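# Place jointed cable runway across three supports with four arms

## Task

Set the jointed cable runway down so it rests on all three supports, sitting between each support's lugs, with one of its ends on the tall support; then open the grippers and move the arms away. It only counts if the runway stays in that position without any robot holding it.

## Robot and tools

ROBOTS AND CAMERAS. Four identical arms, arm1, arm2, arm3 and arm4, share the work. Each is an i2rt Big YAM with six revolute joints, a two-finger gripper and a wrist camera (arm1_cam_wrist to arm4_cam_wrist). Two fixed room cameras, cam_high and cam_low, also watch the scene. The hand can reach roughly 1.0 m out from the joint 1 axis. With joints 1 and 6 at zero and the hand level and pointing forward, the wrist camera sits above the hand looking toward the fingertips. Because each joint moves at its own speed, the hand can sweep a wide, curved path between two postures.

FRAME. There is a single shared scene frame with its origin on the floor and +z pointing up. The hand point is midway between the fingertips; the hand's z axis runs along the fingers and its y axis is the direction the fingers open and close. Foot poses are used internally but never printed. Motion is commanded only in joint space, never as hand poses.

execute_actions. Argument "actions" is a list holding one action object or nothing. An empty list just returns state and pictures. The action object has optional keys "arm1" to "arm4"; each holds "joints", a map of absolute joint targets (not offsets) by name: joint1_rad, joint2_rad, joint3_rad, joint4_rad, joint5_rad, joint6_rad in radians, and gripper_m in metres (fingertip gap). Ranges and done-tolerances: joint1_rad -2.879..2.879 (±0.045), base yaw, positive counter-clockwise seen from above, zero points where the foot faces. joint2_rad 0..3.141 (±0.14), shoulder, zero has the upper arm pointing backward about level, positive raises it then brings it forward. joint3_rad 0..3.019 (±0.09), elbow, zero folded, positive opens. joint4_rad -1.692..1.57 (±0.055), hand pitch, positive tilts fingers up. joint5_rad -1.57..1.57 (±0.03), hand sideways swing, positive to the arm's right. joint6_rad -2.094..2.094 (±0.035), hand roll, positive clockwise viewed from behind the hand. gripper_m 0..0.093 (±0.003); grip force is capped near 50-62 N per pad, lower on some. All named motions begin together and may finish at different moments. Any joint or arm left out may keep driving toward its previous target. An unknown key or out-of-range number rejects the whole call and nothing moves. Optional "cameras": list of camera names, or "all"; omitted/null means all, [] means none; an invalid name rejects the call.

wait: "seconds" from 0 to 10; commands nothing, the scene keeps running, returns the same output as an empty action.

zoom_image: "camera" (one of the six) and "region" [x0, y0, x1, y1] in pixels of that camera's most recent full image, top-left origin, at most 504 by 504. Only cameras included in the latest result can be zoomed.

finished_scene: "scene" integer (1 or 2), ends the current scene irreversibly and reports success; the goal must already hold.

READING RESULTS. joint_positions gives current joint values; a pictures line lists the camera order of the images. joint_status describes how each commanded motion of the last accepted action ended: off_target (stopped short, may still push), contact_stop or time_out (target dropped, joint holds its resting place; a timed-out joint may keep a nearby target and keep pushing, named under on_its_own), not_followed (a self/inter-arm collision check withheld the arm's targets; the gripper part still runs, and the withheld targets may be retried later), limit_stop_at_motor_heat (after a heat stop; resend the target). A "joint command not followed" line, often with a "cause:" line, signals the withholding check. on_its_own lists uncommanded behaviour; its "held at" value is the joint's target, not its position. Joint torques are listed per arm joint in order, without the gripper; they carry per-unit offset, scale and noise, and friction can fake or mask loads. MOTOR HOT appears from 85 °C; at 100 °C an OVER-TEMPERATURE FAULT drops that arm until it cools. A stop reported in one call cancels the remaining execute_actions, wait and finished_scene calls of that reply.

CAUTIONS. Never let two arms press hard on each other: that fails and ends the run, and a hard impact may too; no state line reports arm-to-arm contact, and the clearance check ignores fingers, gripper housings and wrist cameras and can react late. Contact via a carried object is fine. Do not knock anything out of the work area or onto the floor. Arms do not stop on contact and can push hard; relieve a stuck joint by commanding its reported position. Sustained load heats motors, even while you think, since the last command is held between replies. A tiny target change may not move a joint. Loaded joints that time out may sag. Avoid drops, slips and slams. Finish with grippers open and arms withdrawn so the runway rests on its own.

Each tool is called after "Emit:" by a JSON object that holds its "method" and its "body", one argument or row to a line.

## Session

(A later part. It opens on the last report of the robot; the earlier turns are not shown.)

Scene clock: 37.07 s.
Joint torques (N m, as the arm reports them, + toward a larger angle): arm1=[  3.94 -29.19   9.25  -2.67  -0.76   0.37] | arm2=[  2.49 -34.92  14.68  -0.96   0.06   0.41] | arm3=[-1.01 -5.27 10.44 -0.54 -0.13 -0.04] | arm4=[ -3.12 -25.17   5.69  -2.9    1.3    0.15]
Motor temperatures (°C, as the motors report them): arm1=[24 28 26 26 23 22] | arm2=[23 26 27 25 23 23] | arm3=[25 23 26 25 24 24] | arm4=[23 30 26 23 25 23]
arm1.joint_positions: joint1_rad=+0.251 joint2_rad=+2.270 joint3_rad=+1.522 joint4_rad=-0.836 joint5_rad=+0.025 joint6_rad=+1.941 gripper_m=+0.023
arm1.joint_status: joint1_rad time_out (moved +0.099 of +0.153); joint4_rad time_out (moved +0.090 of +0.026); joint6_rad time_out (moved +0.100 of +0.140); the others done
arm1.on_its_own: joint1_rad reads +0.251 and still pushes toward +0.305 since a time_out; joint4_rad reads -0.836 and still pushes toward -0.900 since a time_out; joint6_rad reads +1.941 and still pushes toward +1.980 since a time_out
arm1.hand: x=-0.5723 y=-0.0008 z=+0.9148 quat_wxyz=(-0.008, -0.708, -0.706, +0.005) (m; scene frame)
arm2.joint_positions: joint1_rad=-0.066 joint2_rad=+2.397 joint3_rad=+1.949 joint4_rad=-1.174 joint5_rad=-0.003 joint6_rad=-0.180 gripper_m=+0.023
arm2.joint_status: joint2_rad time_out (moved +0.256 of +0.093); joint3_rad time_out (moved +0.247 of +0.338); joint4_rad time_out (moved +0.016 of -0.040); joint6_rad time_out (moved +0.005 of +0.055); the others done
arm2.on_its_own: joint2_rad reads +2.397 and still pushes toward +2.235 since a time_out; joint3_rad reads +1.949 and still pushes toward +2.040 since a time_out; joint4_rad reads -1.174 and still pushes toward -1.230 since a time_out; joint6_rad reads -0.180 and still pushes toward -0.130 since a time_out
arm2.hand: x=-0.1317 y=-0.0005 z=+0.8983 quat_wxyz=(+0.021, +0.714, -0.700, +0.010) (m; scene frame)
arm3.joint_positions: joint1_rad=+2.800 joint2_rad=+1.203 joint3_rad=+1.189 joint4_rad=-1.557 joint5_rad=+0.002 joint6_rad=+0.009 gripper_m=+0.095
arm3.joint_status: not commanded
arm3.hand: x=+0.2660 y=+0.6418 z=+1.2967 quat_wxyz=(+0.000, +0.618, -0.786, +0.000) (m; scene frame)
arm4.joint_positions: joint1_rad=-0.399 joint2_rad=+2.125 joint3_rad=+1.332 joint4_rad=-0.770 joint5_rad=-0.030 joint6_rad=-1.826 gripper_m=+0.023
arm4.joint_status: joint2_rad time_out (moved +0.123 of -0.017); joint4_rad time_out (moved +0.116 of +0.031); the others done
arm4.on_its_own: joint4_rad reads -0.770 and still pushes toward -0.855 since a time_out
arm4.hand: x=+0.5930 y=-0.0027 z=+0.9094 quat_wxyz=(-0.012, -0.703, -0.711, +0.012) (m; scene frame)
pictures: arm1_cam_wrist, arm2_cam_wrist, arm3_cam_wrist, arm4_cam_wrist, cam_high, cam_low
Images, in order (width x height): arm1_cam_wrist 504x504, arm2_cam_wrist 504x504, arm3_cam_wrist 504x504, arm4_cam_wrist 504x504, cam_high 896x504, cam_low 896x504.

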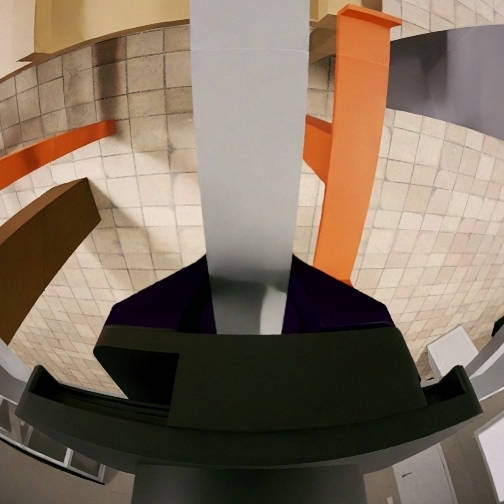

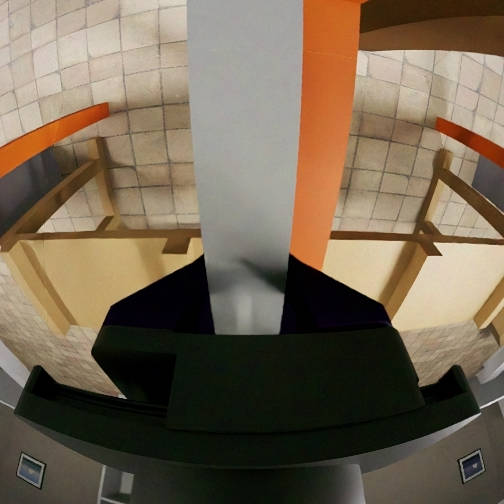

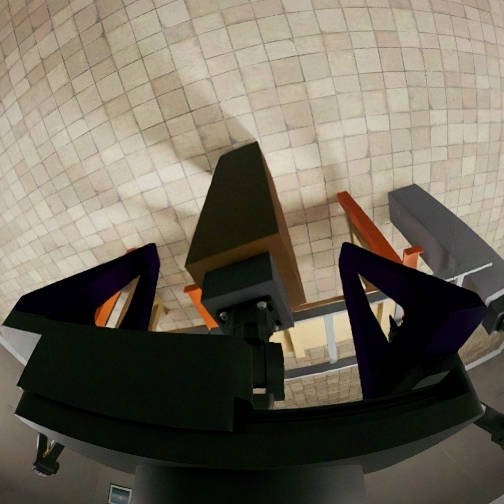

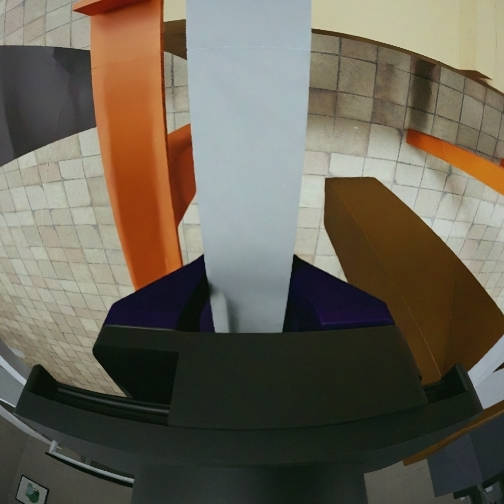

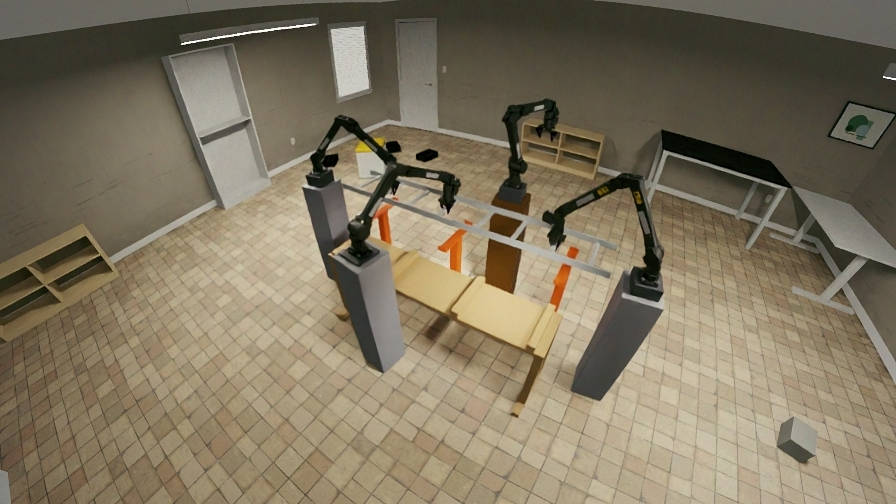

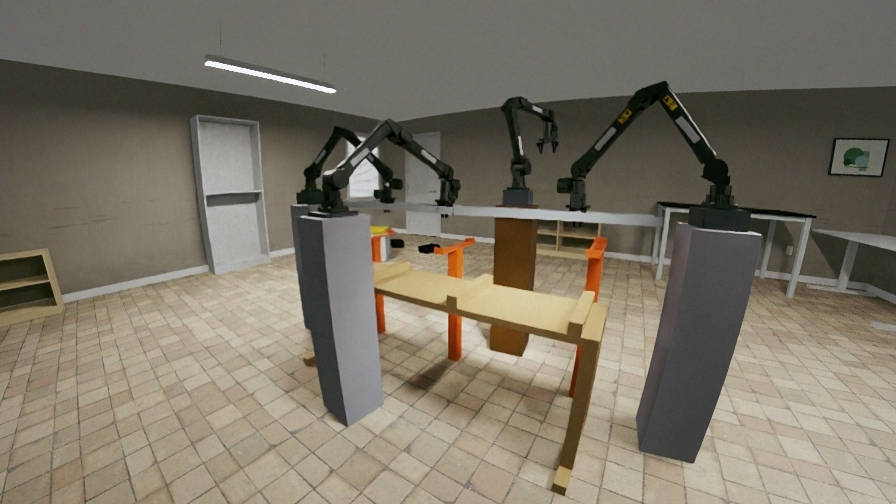

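Emit:
{"method": "execute_actions", "body": {
  "actions": [
    {"arm1":{"joints":{"joint1_rad":0.305,"joint2_rad":2.23,"joint3_rad":1.553,"joint4_rad":-0.817}},"arm2":{"joints":{"joint2_rad":2.3,"joint3_rad":2.024,"joint4_rad":-1.147}},"arm4":{"joints":{"joint2_rad":2.082,"joint3_rad":1.323,"joint4_rad":-0.761}}}
  ]
}}

Scene clock: 39.23 s.
Joint torques (N m, as the arm reports them, + toward a larger angle): arm1=[  3.51 -27.76   9.26  -2.18  -0.69   0.3 ] | arm2=[  2.15 -33.86  13.28  -0.15  -0.02   0.37] | arm3=[-1.1  -5.22 10.43 -0.58 -0.13 -0.05] | arm4=[ -2.96 -24.3    5.06  -2.42   1.17   0.12]
Motor temperatures (°C, as the motors report them): arm1=[24 29 26 26 23 22] | arm2=[23 27 27 25 23 23] | arm3=[25 23 26 25 24 24] | arm4=[23 30 26 23 25 23]
arm1.joint_positions: joint1_rad=+0.257 joint2_rad=+2.336 joint3_rad=+1.525 joint4_rad=-0.763 joint5_rad=+0.023 joint6_rad=+1.947 gripper_m=+0.023
arm1.joint_status: joint1_rad time_out (moved +0.006 of +0.054); the others done
arm1.on_its_own: joint1_rad reads +0.257 and still pushes toward +0.305 since a time_out
arm1.hand: x=-0.5723 y=+0.0035 z=+0.8777 quat_wxyz=(-0.009, -0.709, -0.705, +0.000) (m; scene frame)
arm2.joint_positions: joint1_rad=-0.065 joint2_rad=+2.447 joint3_rad=+1.949 joint4_rad=-1.115 joint5_rad=-0.001 joint6_rad=-0.176 gripper_m=+0.023
arm2.joint_status: joint2_rad off_target (ended at +2.447, target +2.300); the others done
arm2.on_its_own: joint2_rad reads +2.447 and still pushes toward +2.300 since a time_out; joint6_rad reads -0.176 and still pushes toward -0.130 since a time_out
arm2.hand: x=-0.1320 y=+0.0033 z=+0.8652 quat_wxyz=(+0.016, +0.713, -0.701, +0.008) (m; scene frame)
arm3.joint_positions: joint1_rad=+2.800 joint2_rad=+1.203 joint3_rad=+1.189 joint4_rad=-1.557 joint5_rad=+0.002 joint6_rad=+0.009 gripper_m=+0.095
arm3.joint_status: not commanded
arm3.hand: x=+0.2660 y=+0.6418 z=+1.2967 quat_wxyz=(+0.000, +0.618, -0.786, +0.000) (m; scene frame)
arm4.joint_positions: joint1_rad=-0.400 joint2_rad=+2.205 joint3_rad=+1.336 joint4_rad=-0.688 joint5_rad=-0.027 joint6_rad=-1.824 gripper_m=+0.023
arm4.joint_status: joint4_rad off_target (ended at -0.688, target -0.761); the others done
arm4.hand: x=+0.5918 y=-0.0015 z=+0.8682 quat_wxyz=(-0.009, -0.704, -0.710, +0.012) (m; scene frame)
pictures: arm1_cam_wrist, arm2_cam_wrist, arm3_cam_wrist, arm4_cam_wrist, cam_high, cam_low
Images, in order (width x height): arm1_cam_wrist 504x504, arm2_cam_wrist 504x504, arm3_cam_wrist 504x504, arm4_cam_wrist 504x504, cam_high 896x504, cam_low 896x504.

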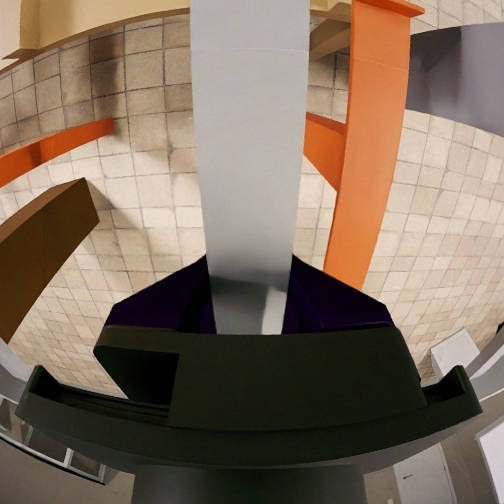

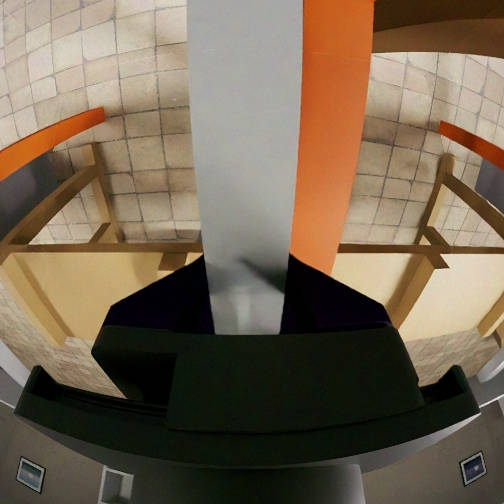

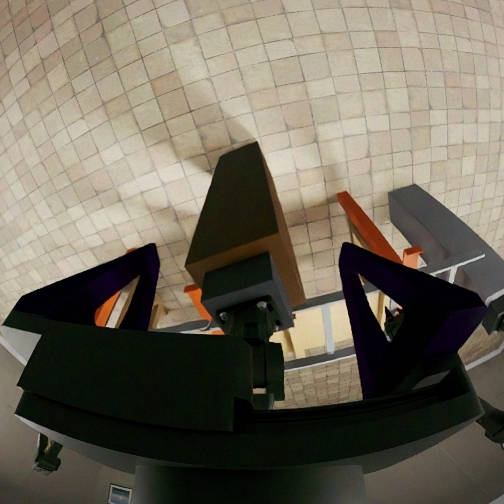

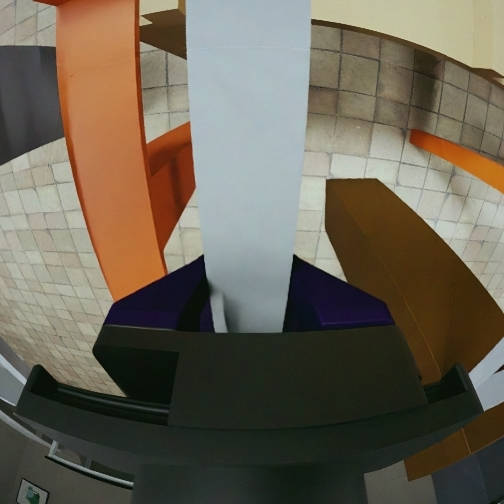

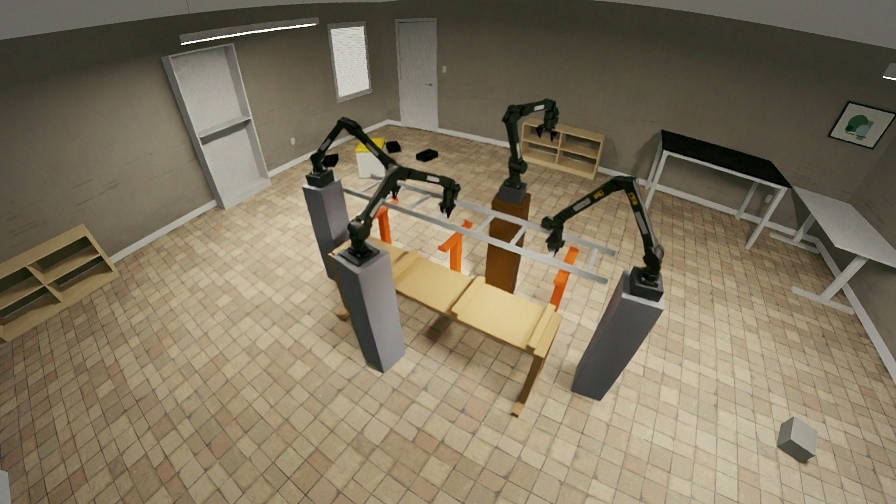

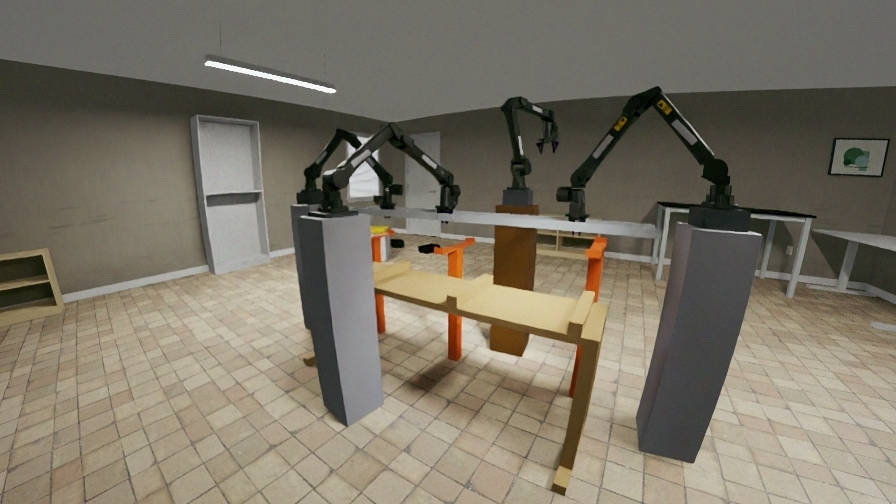

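Emit:
{"method": "zoom_image", "body": {
  "camera": "cam_high",
  "region": [430,200,630,320]
}}

Emit:
{"method": "zoom_image", "body": {
  "camera": "cam_low",
  "region": [360,180,680,280]
}}

Region (430, 200, 630, 320) of cam_high's 896x504 image, scaled by 2.520, with more detail than that image has; it fills the top 302 rows of this view, and the rest is white.

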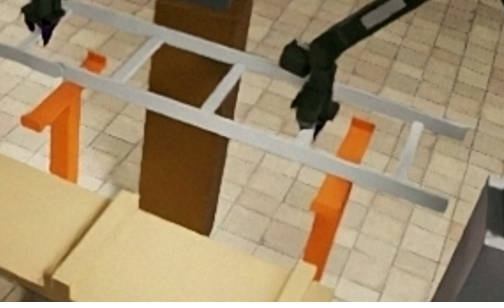

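Region (360, 180, 680, 280) of cam_low's 896x504 image, scaled by 1.575, with more detail than that image has; it fills the top 158 rows of this view, and the rest is white.

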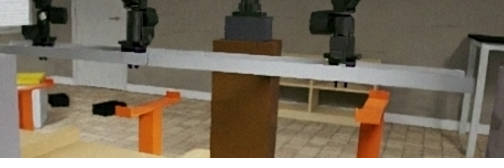

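Emit:
{"method": "execute_actions", "body": {
  "actions": [
    {"arm1":{"joints":{"joint2_rad":2.31,"joint3_rad":1.565,"joint4_rad":-0.74}},"arm2":{"joints":{"joint2_rad":2.37,"joint3_rad":2.015,"joint4_rad":-1.07}},"arm4":{"joints":{"joint2_rad":2.16,"joint3_rad":1.33,"joint4_rad":-0.685}}}
  ],
  "cameras": ["arm3_cam_wrist","arm4_cam_wrist","cam_high","cam_low"]
}}

Emit:
{"method": "zoom_image", "body": {
  "camera": "cam_high",
  "region": [350,180,630,320]
}}

Emit:
{"method": "zoom_image", "body": {
  "camera": "cam_low",
  "region": [360,190,680,280]
}}

Scene clock: 40.53 s.
Joint torques (N m, as the arm reports them, + toward a larger angle): arm1=[  3.6  -28.19   8.2   -2.    -0.56   0.29] | arm2=[  2.08 -33.58  12.38   0.09  -0.06   0.38] | arm3=[-1.19 -5.26 10.43 -0.55 -0.13 -0.04] | arm4=[ -3.33 -24.62   3.98  -2.04   0.99   0.13]
Motor temperatures (°C, as the motors report them): arm1=[24 29 26 26 23 22] | arm2=[23 28 28 25 23 23] | arm3=[25 23 26 25 24 24] | arm4=[23 31 26 23 25 23]
arm1.joint_positions: joint1_rad=+0.257 joint2_rad=+2.420 joint3_rad=+1.544 joint4_rad=-0.689 joint5_rad=+0.019 joint6_rad=+1.947 gripper_m=+0.023
arm1.joint_status: all done
arm1.on_its_own: joint1_rad reads +0.257 and still pushes toward +0.305 since a time_out
arm1.hand: x=-0.5714 y=+0.0051 z=+0.8339 quat_wxyz=(-0.009, -0.709, -0.705, -0.004) (m; scene frame)
arm2.joint_positions: joint1_rad=-0.064 joint2_rad=+2.510 joint3_rad=+1.949 joint4_rad=-1.043 joint5_rad=+0.000 joint6_rad=-0.175 gripper_m=+0.023
arm2.joint_status: all done
arm2.on_its_own: joint6_rad reads -0.175 and still pushes toward -0.130 since a time_out
arm2.hand: x=-0.1322 y=+0.0051 z=+0.8230 quat_wxyz=(+0.012, +0.713, -0.701, +0.006) (m; scene frame)
arm3.joint_positions: joint1_rad=+2.800 joint2_rad=+1.203 joint3_rad=+1.189 joint4_rad=-1.557 joint5_rad=+0.002 joint6_rad=+0.009 gripper_m=+0.095
arm3.joint_status: not commanded
arm3.hand: x=+0.2660 y=+0.6418 z=+1.2967 quat_wxyz=(+0.000, +0.618, -0.786, +0.000) (m; scene frame)
arm4.joint_positions: joint1_rad=-0.400 joint2_rad=+2.282 joint3_rad=+1.351 joint4_rad=-0.620 joint5_rad=-0.022 joint6_rad=-1.824 gripper_m=+0.023
arm4.joint_status: joint4_rad off_target (ended at -0.620, target -0.685); the others done
arm4.hand: x=+0.5904 y=-0.0001 z=+0.8315 quat_wxyz=(-0.005, -0.704, -0.710, +0.012) (m; scene frame)
pictures: arm3_cam_wrist, arm4_cam_wrist, cam_high, cam_low
Images, in order (width x height): arm3_cam_wrist 504x504, arm4_cam_wrist 504x504, cam_high 896x504, cam_low 896x504.

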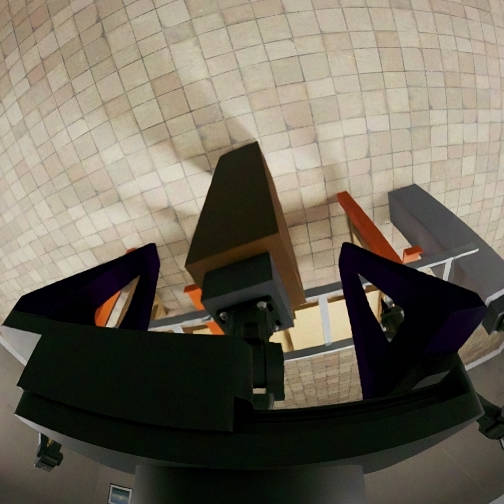

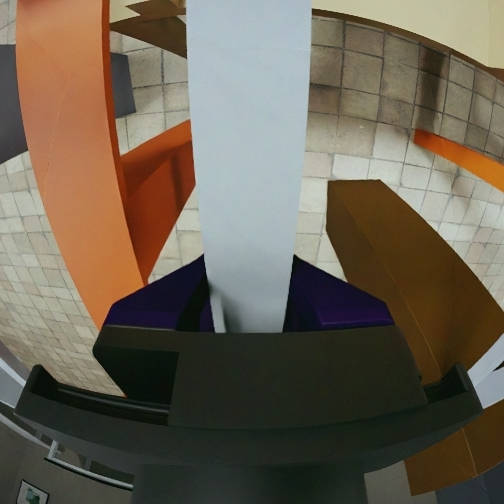

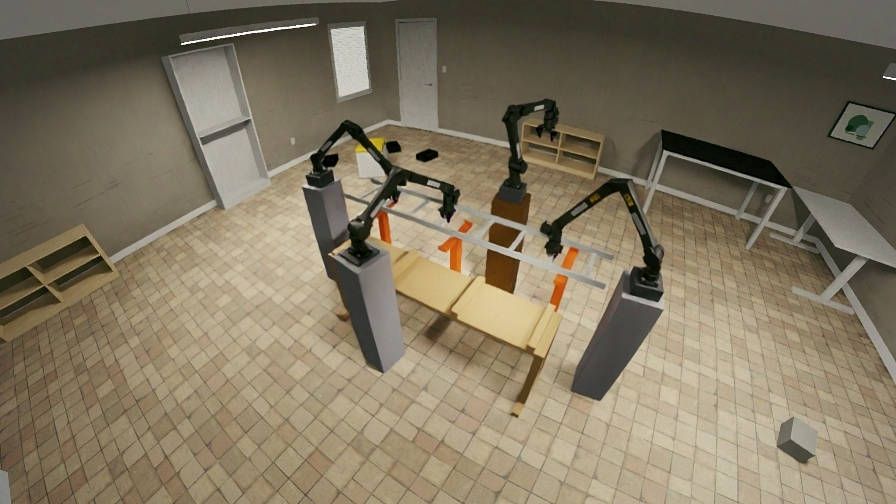

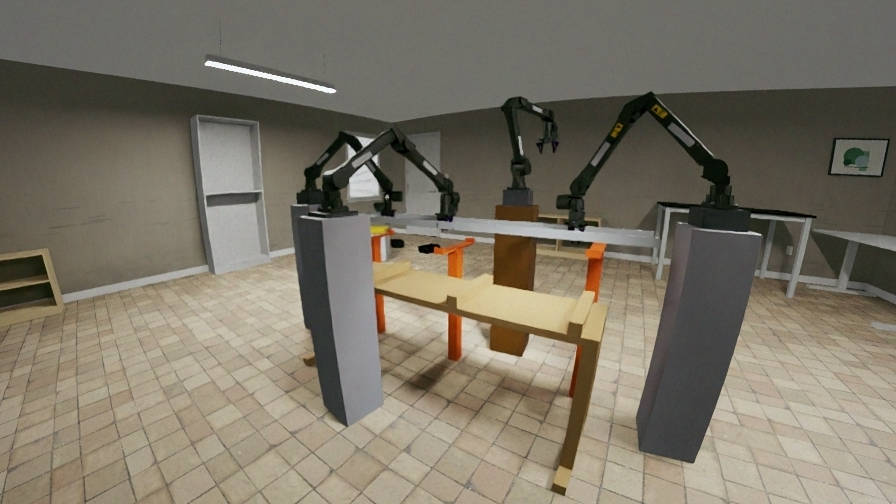

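Region (350, 180, 630, 320) of cam_high's 896x504 image, scaled by 1.800, with more detail than that image has.

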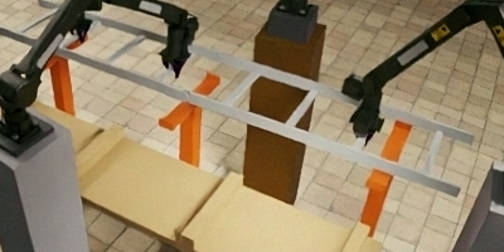

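Region (360, 190, 680, 280) of cam_low's 896x504 image, scaled by 1.575, with more detail than that image has; it fills the top 142 rows of this view, and the rest is white.

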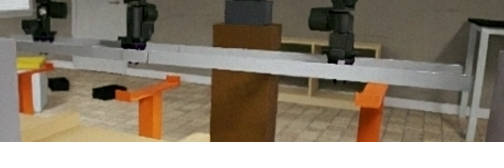

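Emit:
{"method": "execute_actions", "body": {
  "actions": [
    {"arm1":{"joints":{"joint2_rad":2.37,"joint3_rad":1.575,"joint4_rad":-0.69}},"arm2":{"joints":{"joint2_rad":2.425,"joint3_rad":2.015,"joint4_rad":-1.015}},"arm4":{"joints":{"joint2_rad":2.22,"joint3_rad":1.34,"joint4_rad":-0.63}}}
  ]
}}

Emit:
{"method": "zoom_image", "body": {
  "camera": "cam_high",
  "region": [430,200,630,320]
}}

Emit:
{"method": "zoom_image", "body": {
  "camera": "cam_low",
  "region": [360,190,680,280]
}}

Scene clock: 41.70 s.
Joint torques (N m, as the arm reports them, + toward a larger angle): arm1=[  3.64 -27.84   7.45  -1.71  -0.47   0.28] | arm2=[  2.23 -32.35  12.32   0.48  -0.08   0.36] | arm3=[-1.08 -5.32 10.45 -0.57 -0.12 -0.03] | arm4=[ -3.02 -24.48   3.29  -1.91   0.78   0.12]
Motor temperatures (°C, as the motors report them): arm1=[24 29 26 26 23 22] | arm2=[23 28 28 25 23 23] | arm3=[25 23 26 25 24 24] | arm4=[23 31 26 23 25 23]
arm1.joint_positions: joint1_rad=+0.258 joint2_rad=+2.471 joint3_rad=+1.558 joint4_rad=-0.645 joint5_rad=+0.016 joint6_rad=+1.949 gripper_m=+0.023
arm1.joint_status: all done
arm1.on_its_own: joint1_rad reads +0.258 and still pushes toward +0.305 since a time_out
arm1.hand: x=-0.5713 y=+0.0066 z=+0.8078 quat_wxyz=(-0.009, -0.709, -0.705, -0.008) (m; scene frame)
arm2.joint_positions: joint1_rad=-0.063 joint2_rad=+2.547 joint3_rad=+1.949 joint4_rad=-0.994 joint5_rad=+0.000 joint6_rad=-0.174 gripper_m=+0.023
arm2.joint_status: all done
arm2.on_its_own: joint6_rad reads -0.174 and still pushes toward -0.130 since a time_out
arm2.hand: x=-0.1326 y=+0.0065 z=+0.7979 quat_wxyz=(+0.007, +0.713, -0.701, +0.003) (m; scene frame)
arm3.joint_positions: joint1_rad=+2.800 joint2_rad=+1.203 joint3_rad=+1.189 joint4_rad=-1.557 joint5_rad=+0.002 joint6_rad=+0.009 gripper_m=+0.095
arm3.joint_status: not commanded
arm3.hand: x=+0.2660 y=+0.6418 z=+1.2967 quat_wxyz=(+0.000, +0.618, -0.786, +0.000) (m; scene frame)
arm4.joint_positions: joint1_rad=-0.401 joint2_rad=+2.335 joint3_rad=+1.364 joint4_rad=-0.573 joint5_rad=-0.019 joint6_rad=-1.824 gripper_m=+0.023
arm4.joint_status: joint4_rad off_target (ended at -0.573, target -0.630); the others done
arm4.hand: x=+0.5893 y=+0.0008 z=+0.8064 quat_wxyz=(-0.002, -0.704, -0.710, +0.012) (m; scene frame)
pictures: arm1_cam_wrist, arm2_cam_wrist, arm3_cam_wrist, arm4_cam_wrist, cam_high, cam_low
Images, in order (width x height): arm1_cam_wrist 504x504, arm2_cam_wrist 504x504, arm3_cam_wrist 504x504, arm4_cam_wrist 504x504, cam_high 896x504, cam_low 896x504.

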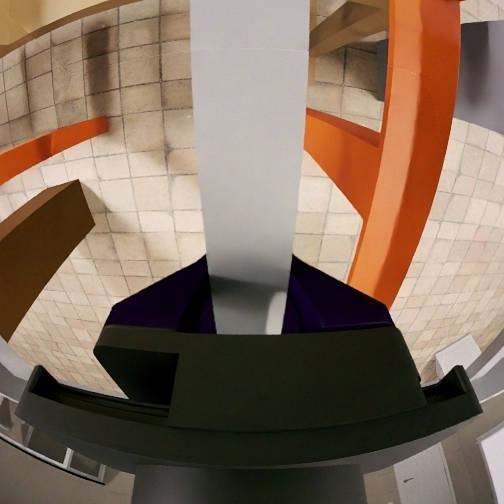

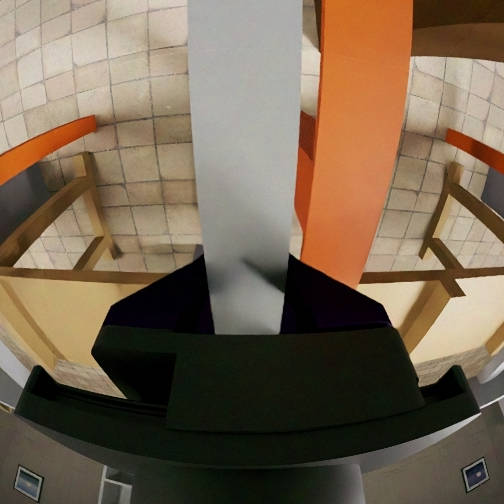

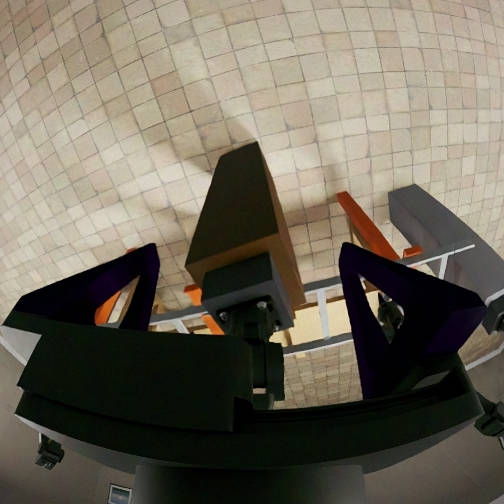

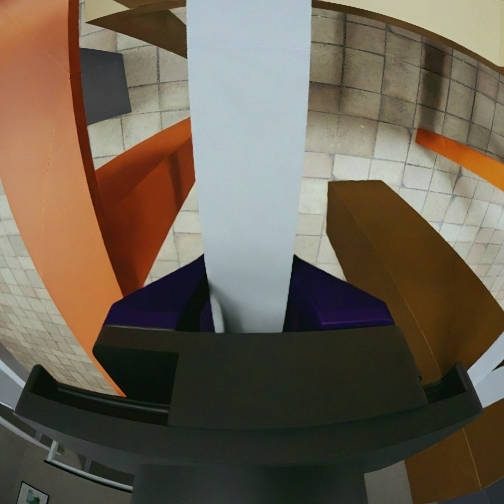

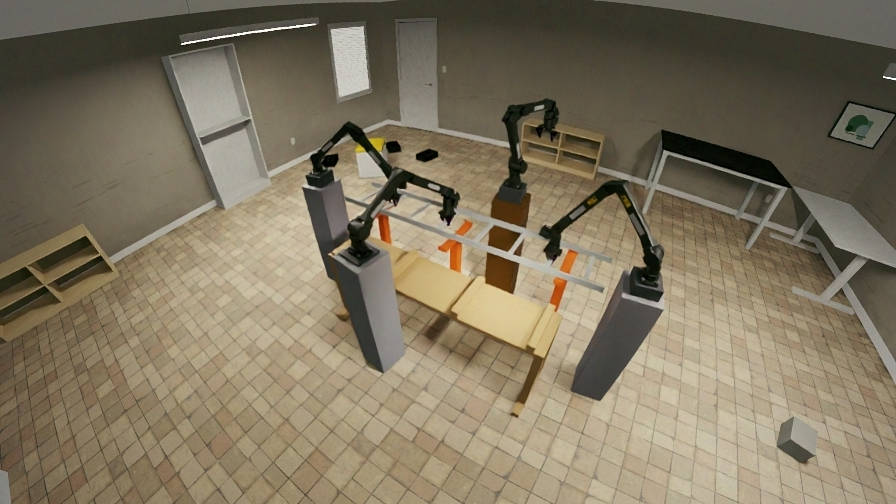

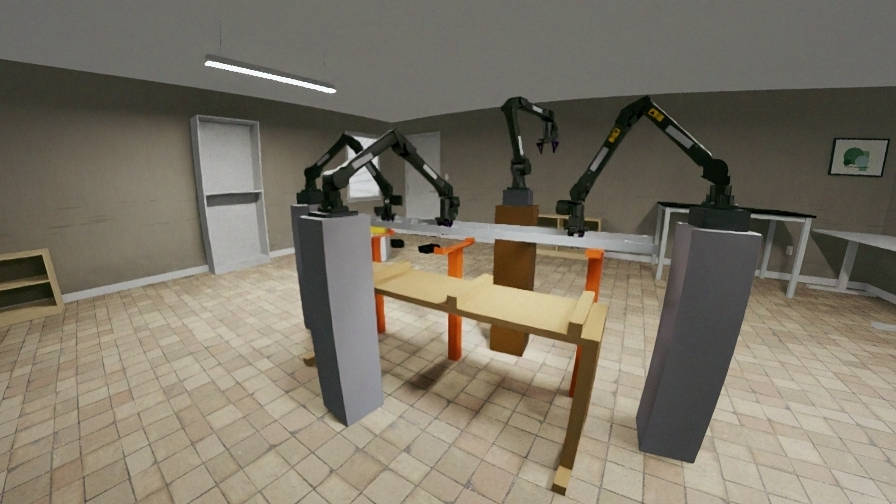

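Region (430, 200, 630, 320) of cam_high's 896x504 image, scaled by 2.520, with more detail than that image has; it fills the top 302 rows of this view, and the rest is white.

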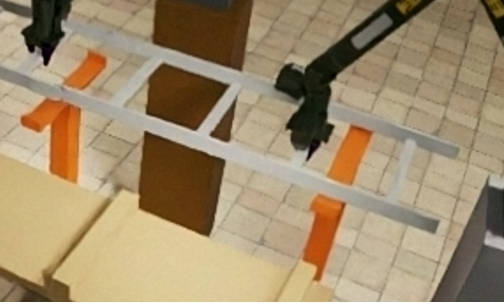

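Region (360, 190, 680, 280) of cam_low's 896x504 image, scaled by 1.575, with more detail than that image has; it fills the top 142 rows of this view, and the rest is white.

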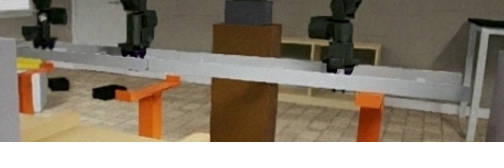

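Emit:
{"method": "execute_actions", "body": {
  "actions": [
    {"arm1":{"joints":{"joint2_rad":2.43,"joint3_rad":1.585,"joint4_rad":-0.64}},"arm2":{"joints":{"joint2_rad":2.48,"joint3_rad":2.015,"joint4_rad":-0.96}},"arm4":{"joints":{"joint2_rad":2.275,"joint3_rad":1.35,"joint4_rad":-0.58}}}
  ],
  "cameras": ["arm3_cam_wrist","arm4_cam_wrist","cam_high","cam_low"]
}}

Emit:
{"method": "zoom_image", "body": {
  "camera": "cam_high",
  "region": [430,200,630,320]
}}

Emit:
{"method": "zoom_image", "body": {
  "camera": "cam_low",
  "region": [360,190,680,280]
}}

Scene clock: 42.87 s.
Joint torques (N m, as the arm reports them, + toward a larger angle): arm1=[  3.56 -27.97   6.54  -1.67  -0.3    0.31] | arm2=[  1.76 -31.56  12.01   0.    -0.02   0.34] | arm3=[-1.11 -5.31 10.41 -0.56 -0.12 -0.04] | arm4=[ -3.23 -23.69   2.73  -1.47   0.59   0.13]
Motor temperatures (°C, as the motors report them): arm1=[24 29 26 26 23 22] | arm2=[23 28 28 25 23 23] | arm3=[25 23 26 25 24 24] | arm4=[23 31 26 23 25 23]
arm1.joint_positions: joint1_rad=+0.257 joint2_rad=+2.532 joint3_rad=+1.575 joint4_rad=-0.595 joint5_rad=+0.011 joint6_rad=+1.946 gripper_m=+0.023
arm1.joint_status: all done
arm1.on_its_own: joint1_rad reads +0.257 and still pushes toward +0.305 since a time_out
arm1.hand: x=-0.5724 y=+0.0065 z=+0.7770 quat_wxyz=(-0.008, -0.708, -0.706, -0.012) (m; scene frame)
arm2.joint_positions: joint1_rad=-0.060 joint2_rad=+2.594 joint3_rad=+1.949 joint4_rad=-0.936 joint5_rad=-0.001 joint6_rad=-0.173 gripper_m=+0.023
arm2.joint_status: all done
arm2.on_its_own: joint6_rad reads -0.173 and still pushes toward -0.130 since a time_out
arm2.hand: x=-0.1347 y=+0.0063 z=+0.7666 quat_wxyz=(+0.003, +0.713, -0.701, -0.001) (m; scene frame)
arm3.joint_positions: joint1_rad=+2.800 joint2_rad=+1.203 joint3_rad=+1.189 joint4_rad=-1.557 joint5_rad=+0.002 joint6_rad=+0.009 gripper_m=+0.095
arm3.joint_status: not commanded
arm3.hand: x=+0.2660 y=+0.6418 z=+1.2967 quat_wxyz=(+0.000, +0.618, -0.786, +0.000) (m; scene frame)
arm4.joint_positions: joint1_rad=-0.400 joint2_rad=+2.377 joint3_rad=+1.378 joint4_rad=-0.532 joint5_rad=-0.015 joint6_rad=-1.824 gripper_m=+0.023
arm4.joint_status: all done
arm4.hand: x=+0.5863 y=+0.0019 z=+0.7872 quat_wxyz=(+0.005, -0.704, -0.710, +0.014) (m; scene frame)
pictures: arm3_cam_wrist, arm4_cam_wrist, cam_high, cam_low
Images, in order (width x height): arm3_cam_wrist 504x504, arm4_cam_wrist 504x504, cam_high 896x504, cam_low 896x504.

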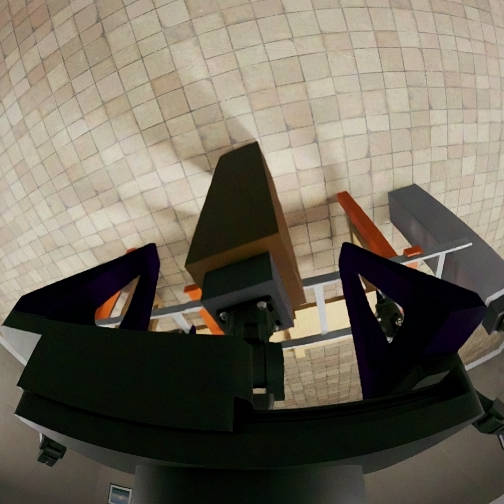

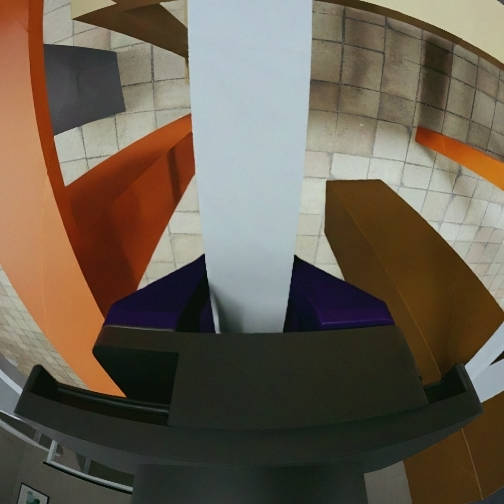

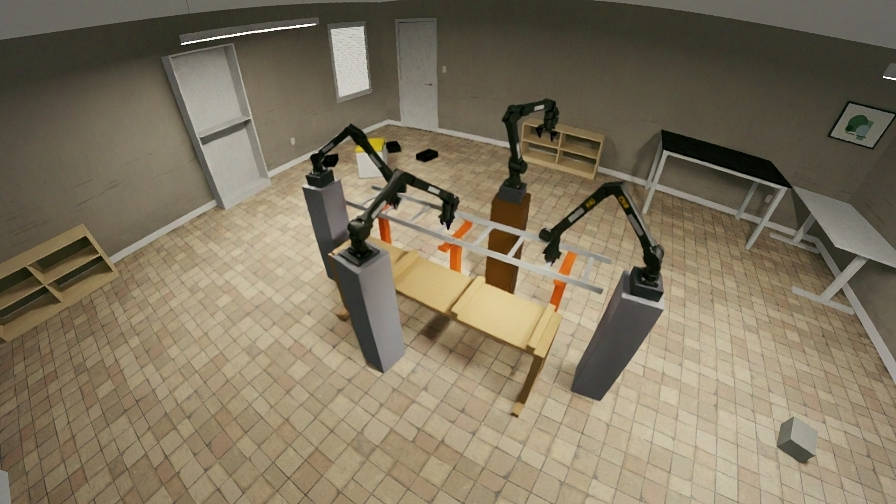

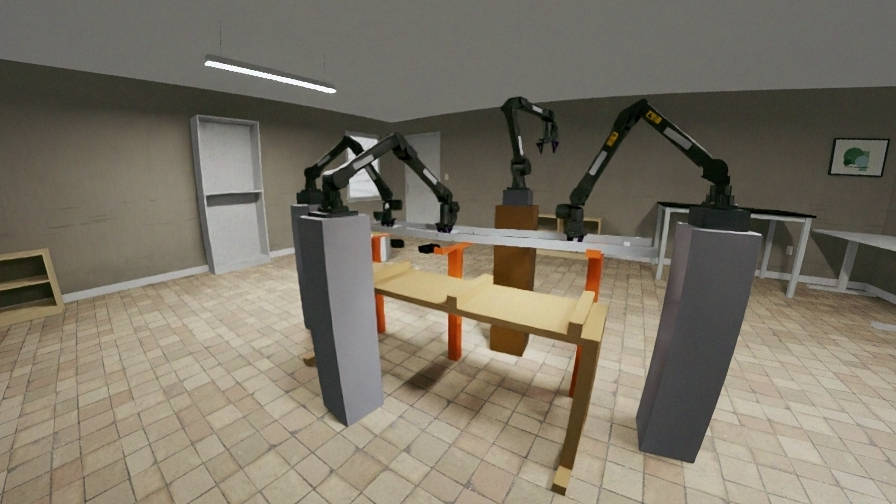

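Region (430, 200, 630, 320) of cam_high's 896x504 image, scaled by 2.520, with more detail than that image has; it fills the top 302 rows of this view, and the rest is white.

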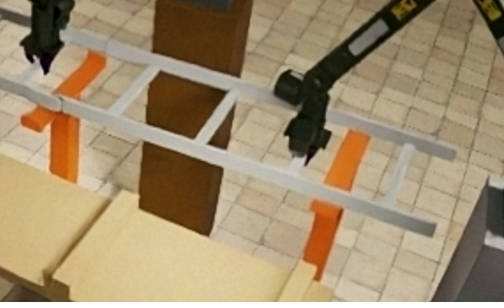

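Region (360, 190, 680, 280) of cam_low's 896x504 image, scaled by 1.575, with more detail than that image has; it fills the top 142 rows of this view, and the rest is white.

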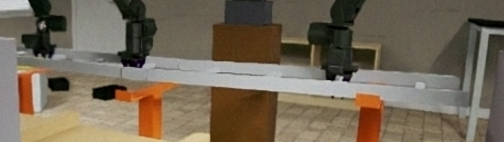

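Emit:
{"method": "execute_actions", "body": {
  "actions": [
    {"arm1":{"joints":{"joint2_rad":2.51,"joint3_rad":1.6,"joint4_rad":-0.575}},"arm2":{"joints":{"joint2_rad":2.55,"joint3_rad":2.015,"joint4_rad":-0.89}},"arm4":{"joints":{"joint2_rad":2.295}}}
  ]
}}

Emit:
{"method": "zoom_image", "body": {
  "camera": "cam_high",
  "region": [340,170,620,320]
}}

Emit:
{"method": "zoom_image", "body": {
  "camera": "cam_low",
  "region": [360,190,680,280]
}}

Scene clock: 43.93 s.
Joint torques (N m, as the arm reports them, + toward a larger angle): arm1=[  4.11 -27.84   5.19  -1.7   -0.22   0.37] | arm2=[  1.87 -30.58  11.82   0.36  -0.24   0.35] | arm3=[-1.19 -5.35 10.45 -0.58 -0.13 -0.04] | arm4=[ -3.29 -22.97   1.89  -1.62   0.66   0.11]
Motor temperatures (°C, as the motors report them): arm1=[24 29 26 26 23 22] | arm2=[23 28 28 25 23 23] | arm3=[25 23 26 25 24 24] | arm4=[23 31 26 23 25 23]
arm1.joint_positions: joint1_rad=+0.252 joint2_rad=+2.610 joint3_rad=+1.602 joint4_rad=-0.530 joint5_rad=+0.009 joint6_rad=+1.939 gripper_m=+0.023
arm1.joint_status: all done
arm1.on_its_own: joint1_rad reads +0.252 and still pushes toward +0.305 since a time_out
arm1.hand: x=-0.5721 y=+0.0036 z=+0.7387 quat_wxyz=(-0.010, -0.708, -0.706, -0.019) (m; scene frame)
arm2.joint_positions: joint1_rad=-0.059 joint2_rad=+2.647 joint3_rad=+1.949 joint4_rad=-0.871 joint5_rad=+0.004 joint6_rad=-0.173 gripper_m=+0.023
arm2.joint_status: all done
arm2.on_its_own: joint6_rad reads -0.173 and still pushes toward -0.130 since a time_out
arm2.hand: x=-0.1354 y=+0.0038 z=+0.7313 quat_wxyz=(-0.004, +0.714, -0.700, -0.002) (m; scene frame)
arm3.joint_positions: joint1_rad=+2.800 joint2_rad=+1.203 joint3_rad=+1.189 joint4_rad=-1.557 joint5_rad=+0.002 joint6_rad=+0.009 gripper_m=+0.095
arm3.joint_status: not commanded
arm3.hand: x=+0.2660 y=+0.6418 z=+1.2967 quat_wxyz=(+0.000, +0.618, -0.786, +0.000) (m; scene frame)
arm4.joint_positions: joint1_rad=-0.396 joint2_rad=+2.392 joint3_rad=+1.388 joint4_rad=-0.529 joint5_rad=-0.016 joint6_rad=-1.823 gripper_m=+0.023
arm4.joint_status: all done
arm4.hand: x=+0.5848 y=+0.0000 z=+0.7814 quat_wxyz=(+0.004, -0.703, -0.711, +0.014) (m; scene frame)
pictures: arm1_cam_wrist, arm2_cam_wrist, arm3_cam_wrist, arm4_cam_wrist, cam_high, cam_low
Images, in order (width x height): arm1_cam_wrist 504x504, arm2_cam_wrist 504x504, arm3_cam_wrist 504x504, arm4_cam_wrist 504x504, cam_high 896x504, cam_low 896x504.

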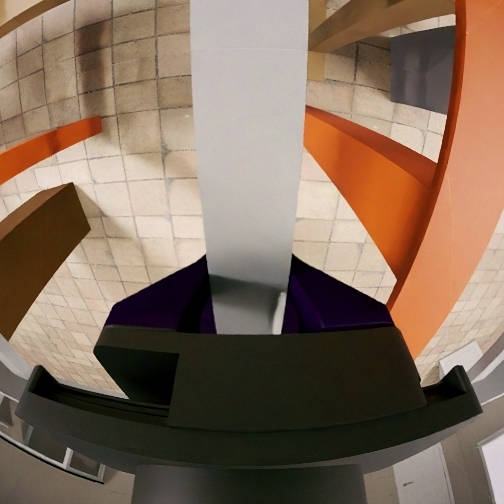

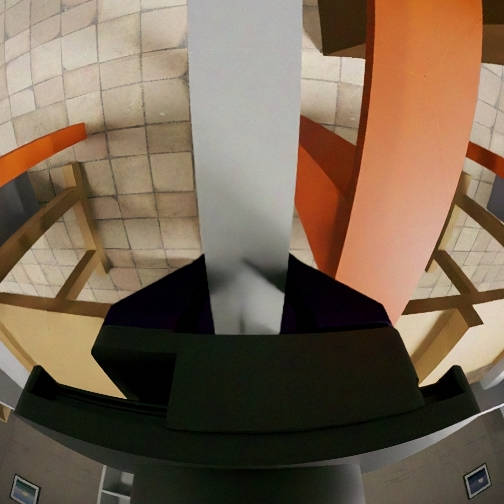

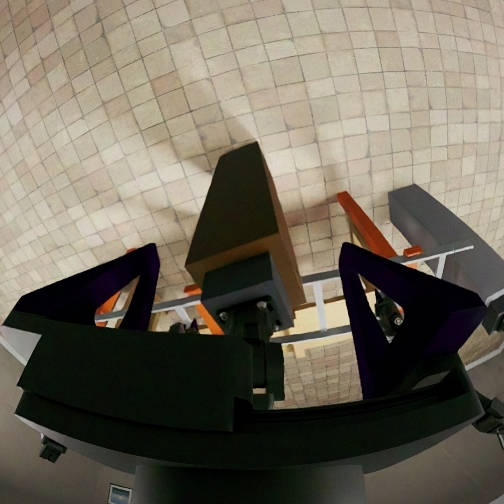

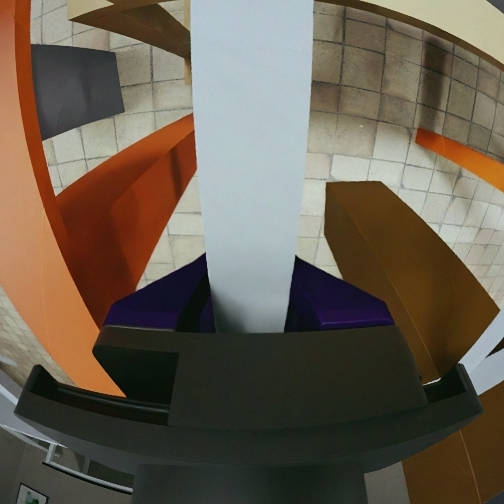

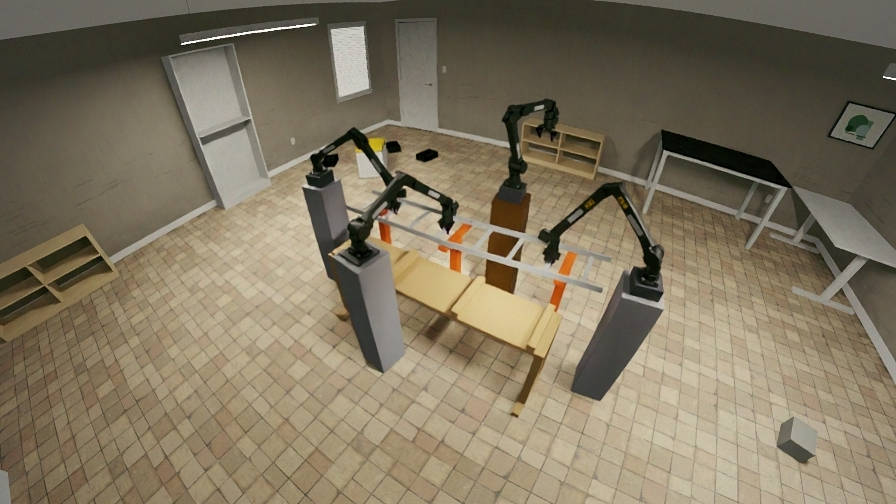

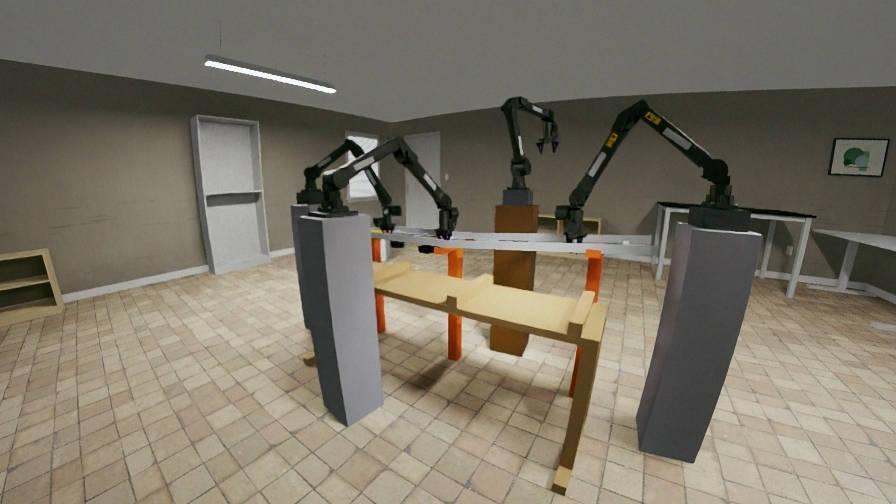

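Region (340, 170, 620, 320) of cam_high's 896x504 image, scaled by 1.800, with more detail than that image has; it fills the top 270 rows of this view, and the rest is white.

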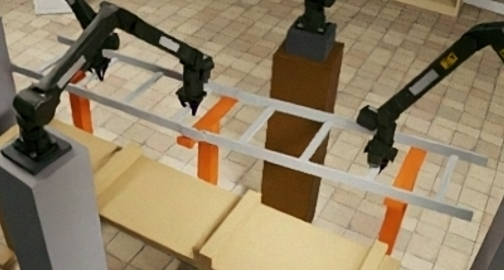

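Region (360, 190, 680, 280) of cam_low's 896x504 image, scaled by 1.575, with more detail than that image has; it fills the top 142 rows of this view, and the rest is white.

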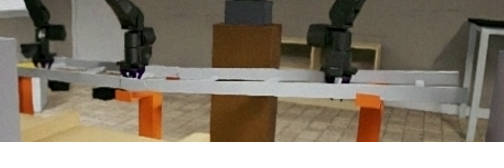

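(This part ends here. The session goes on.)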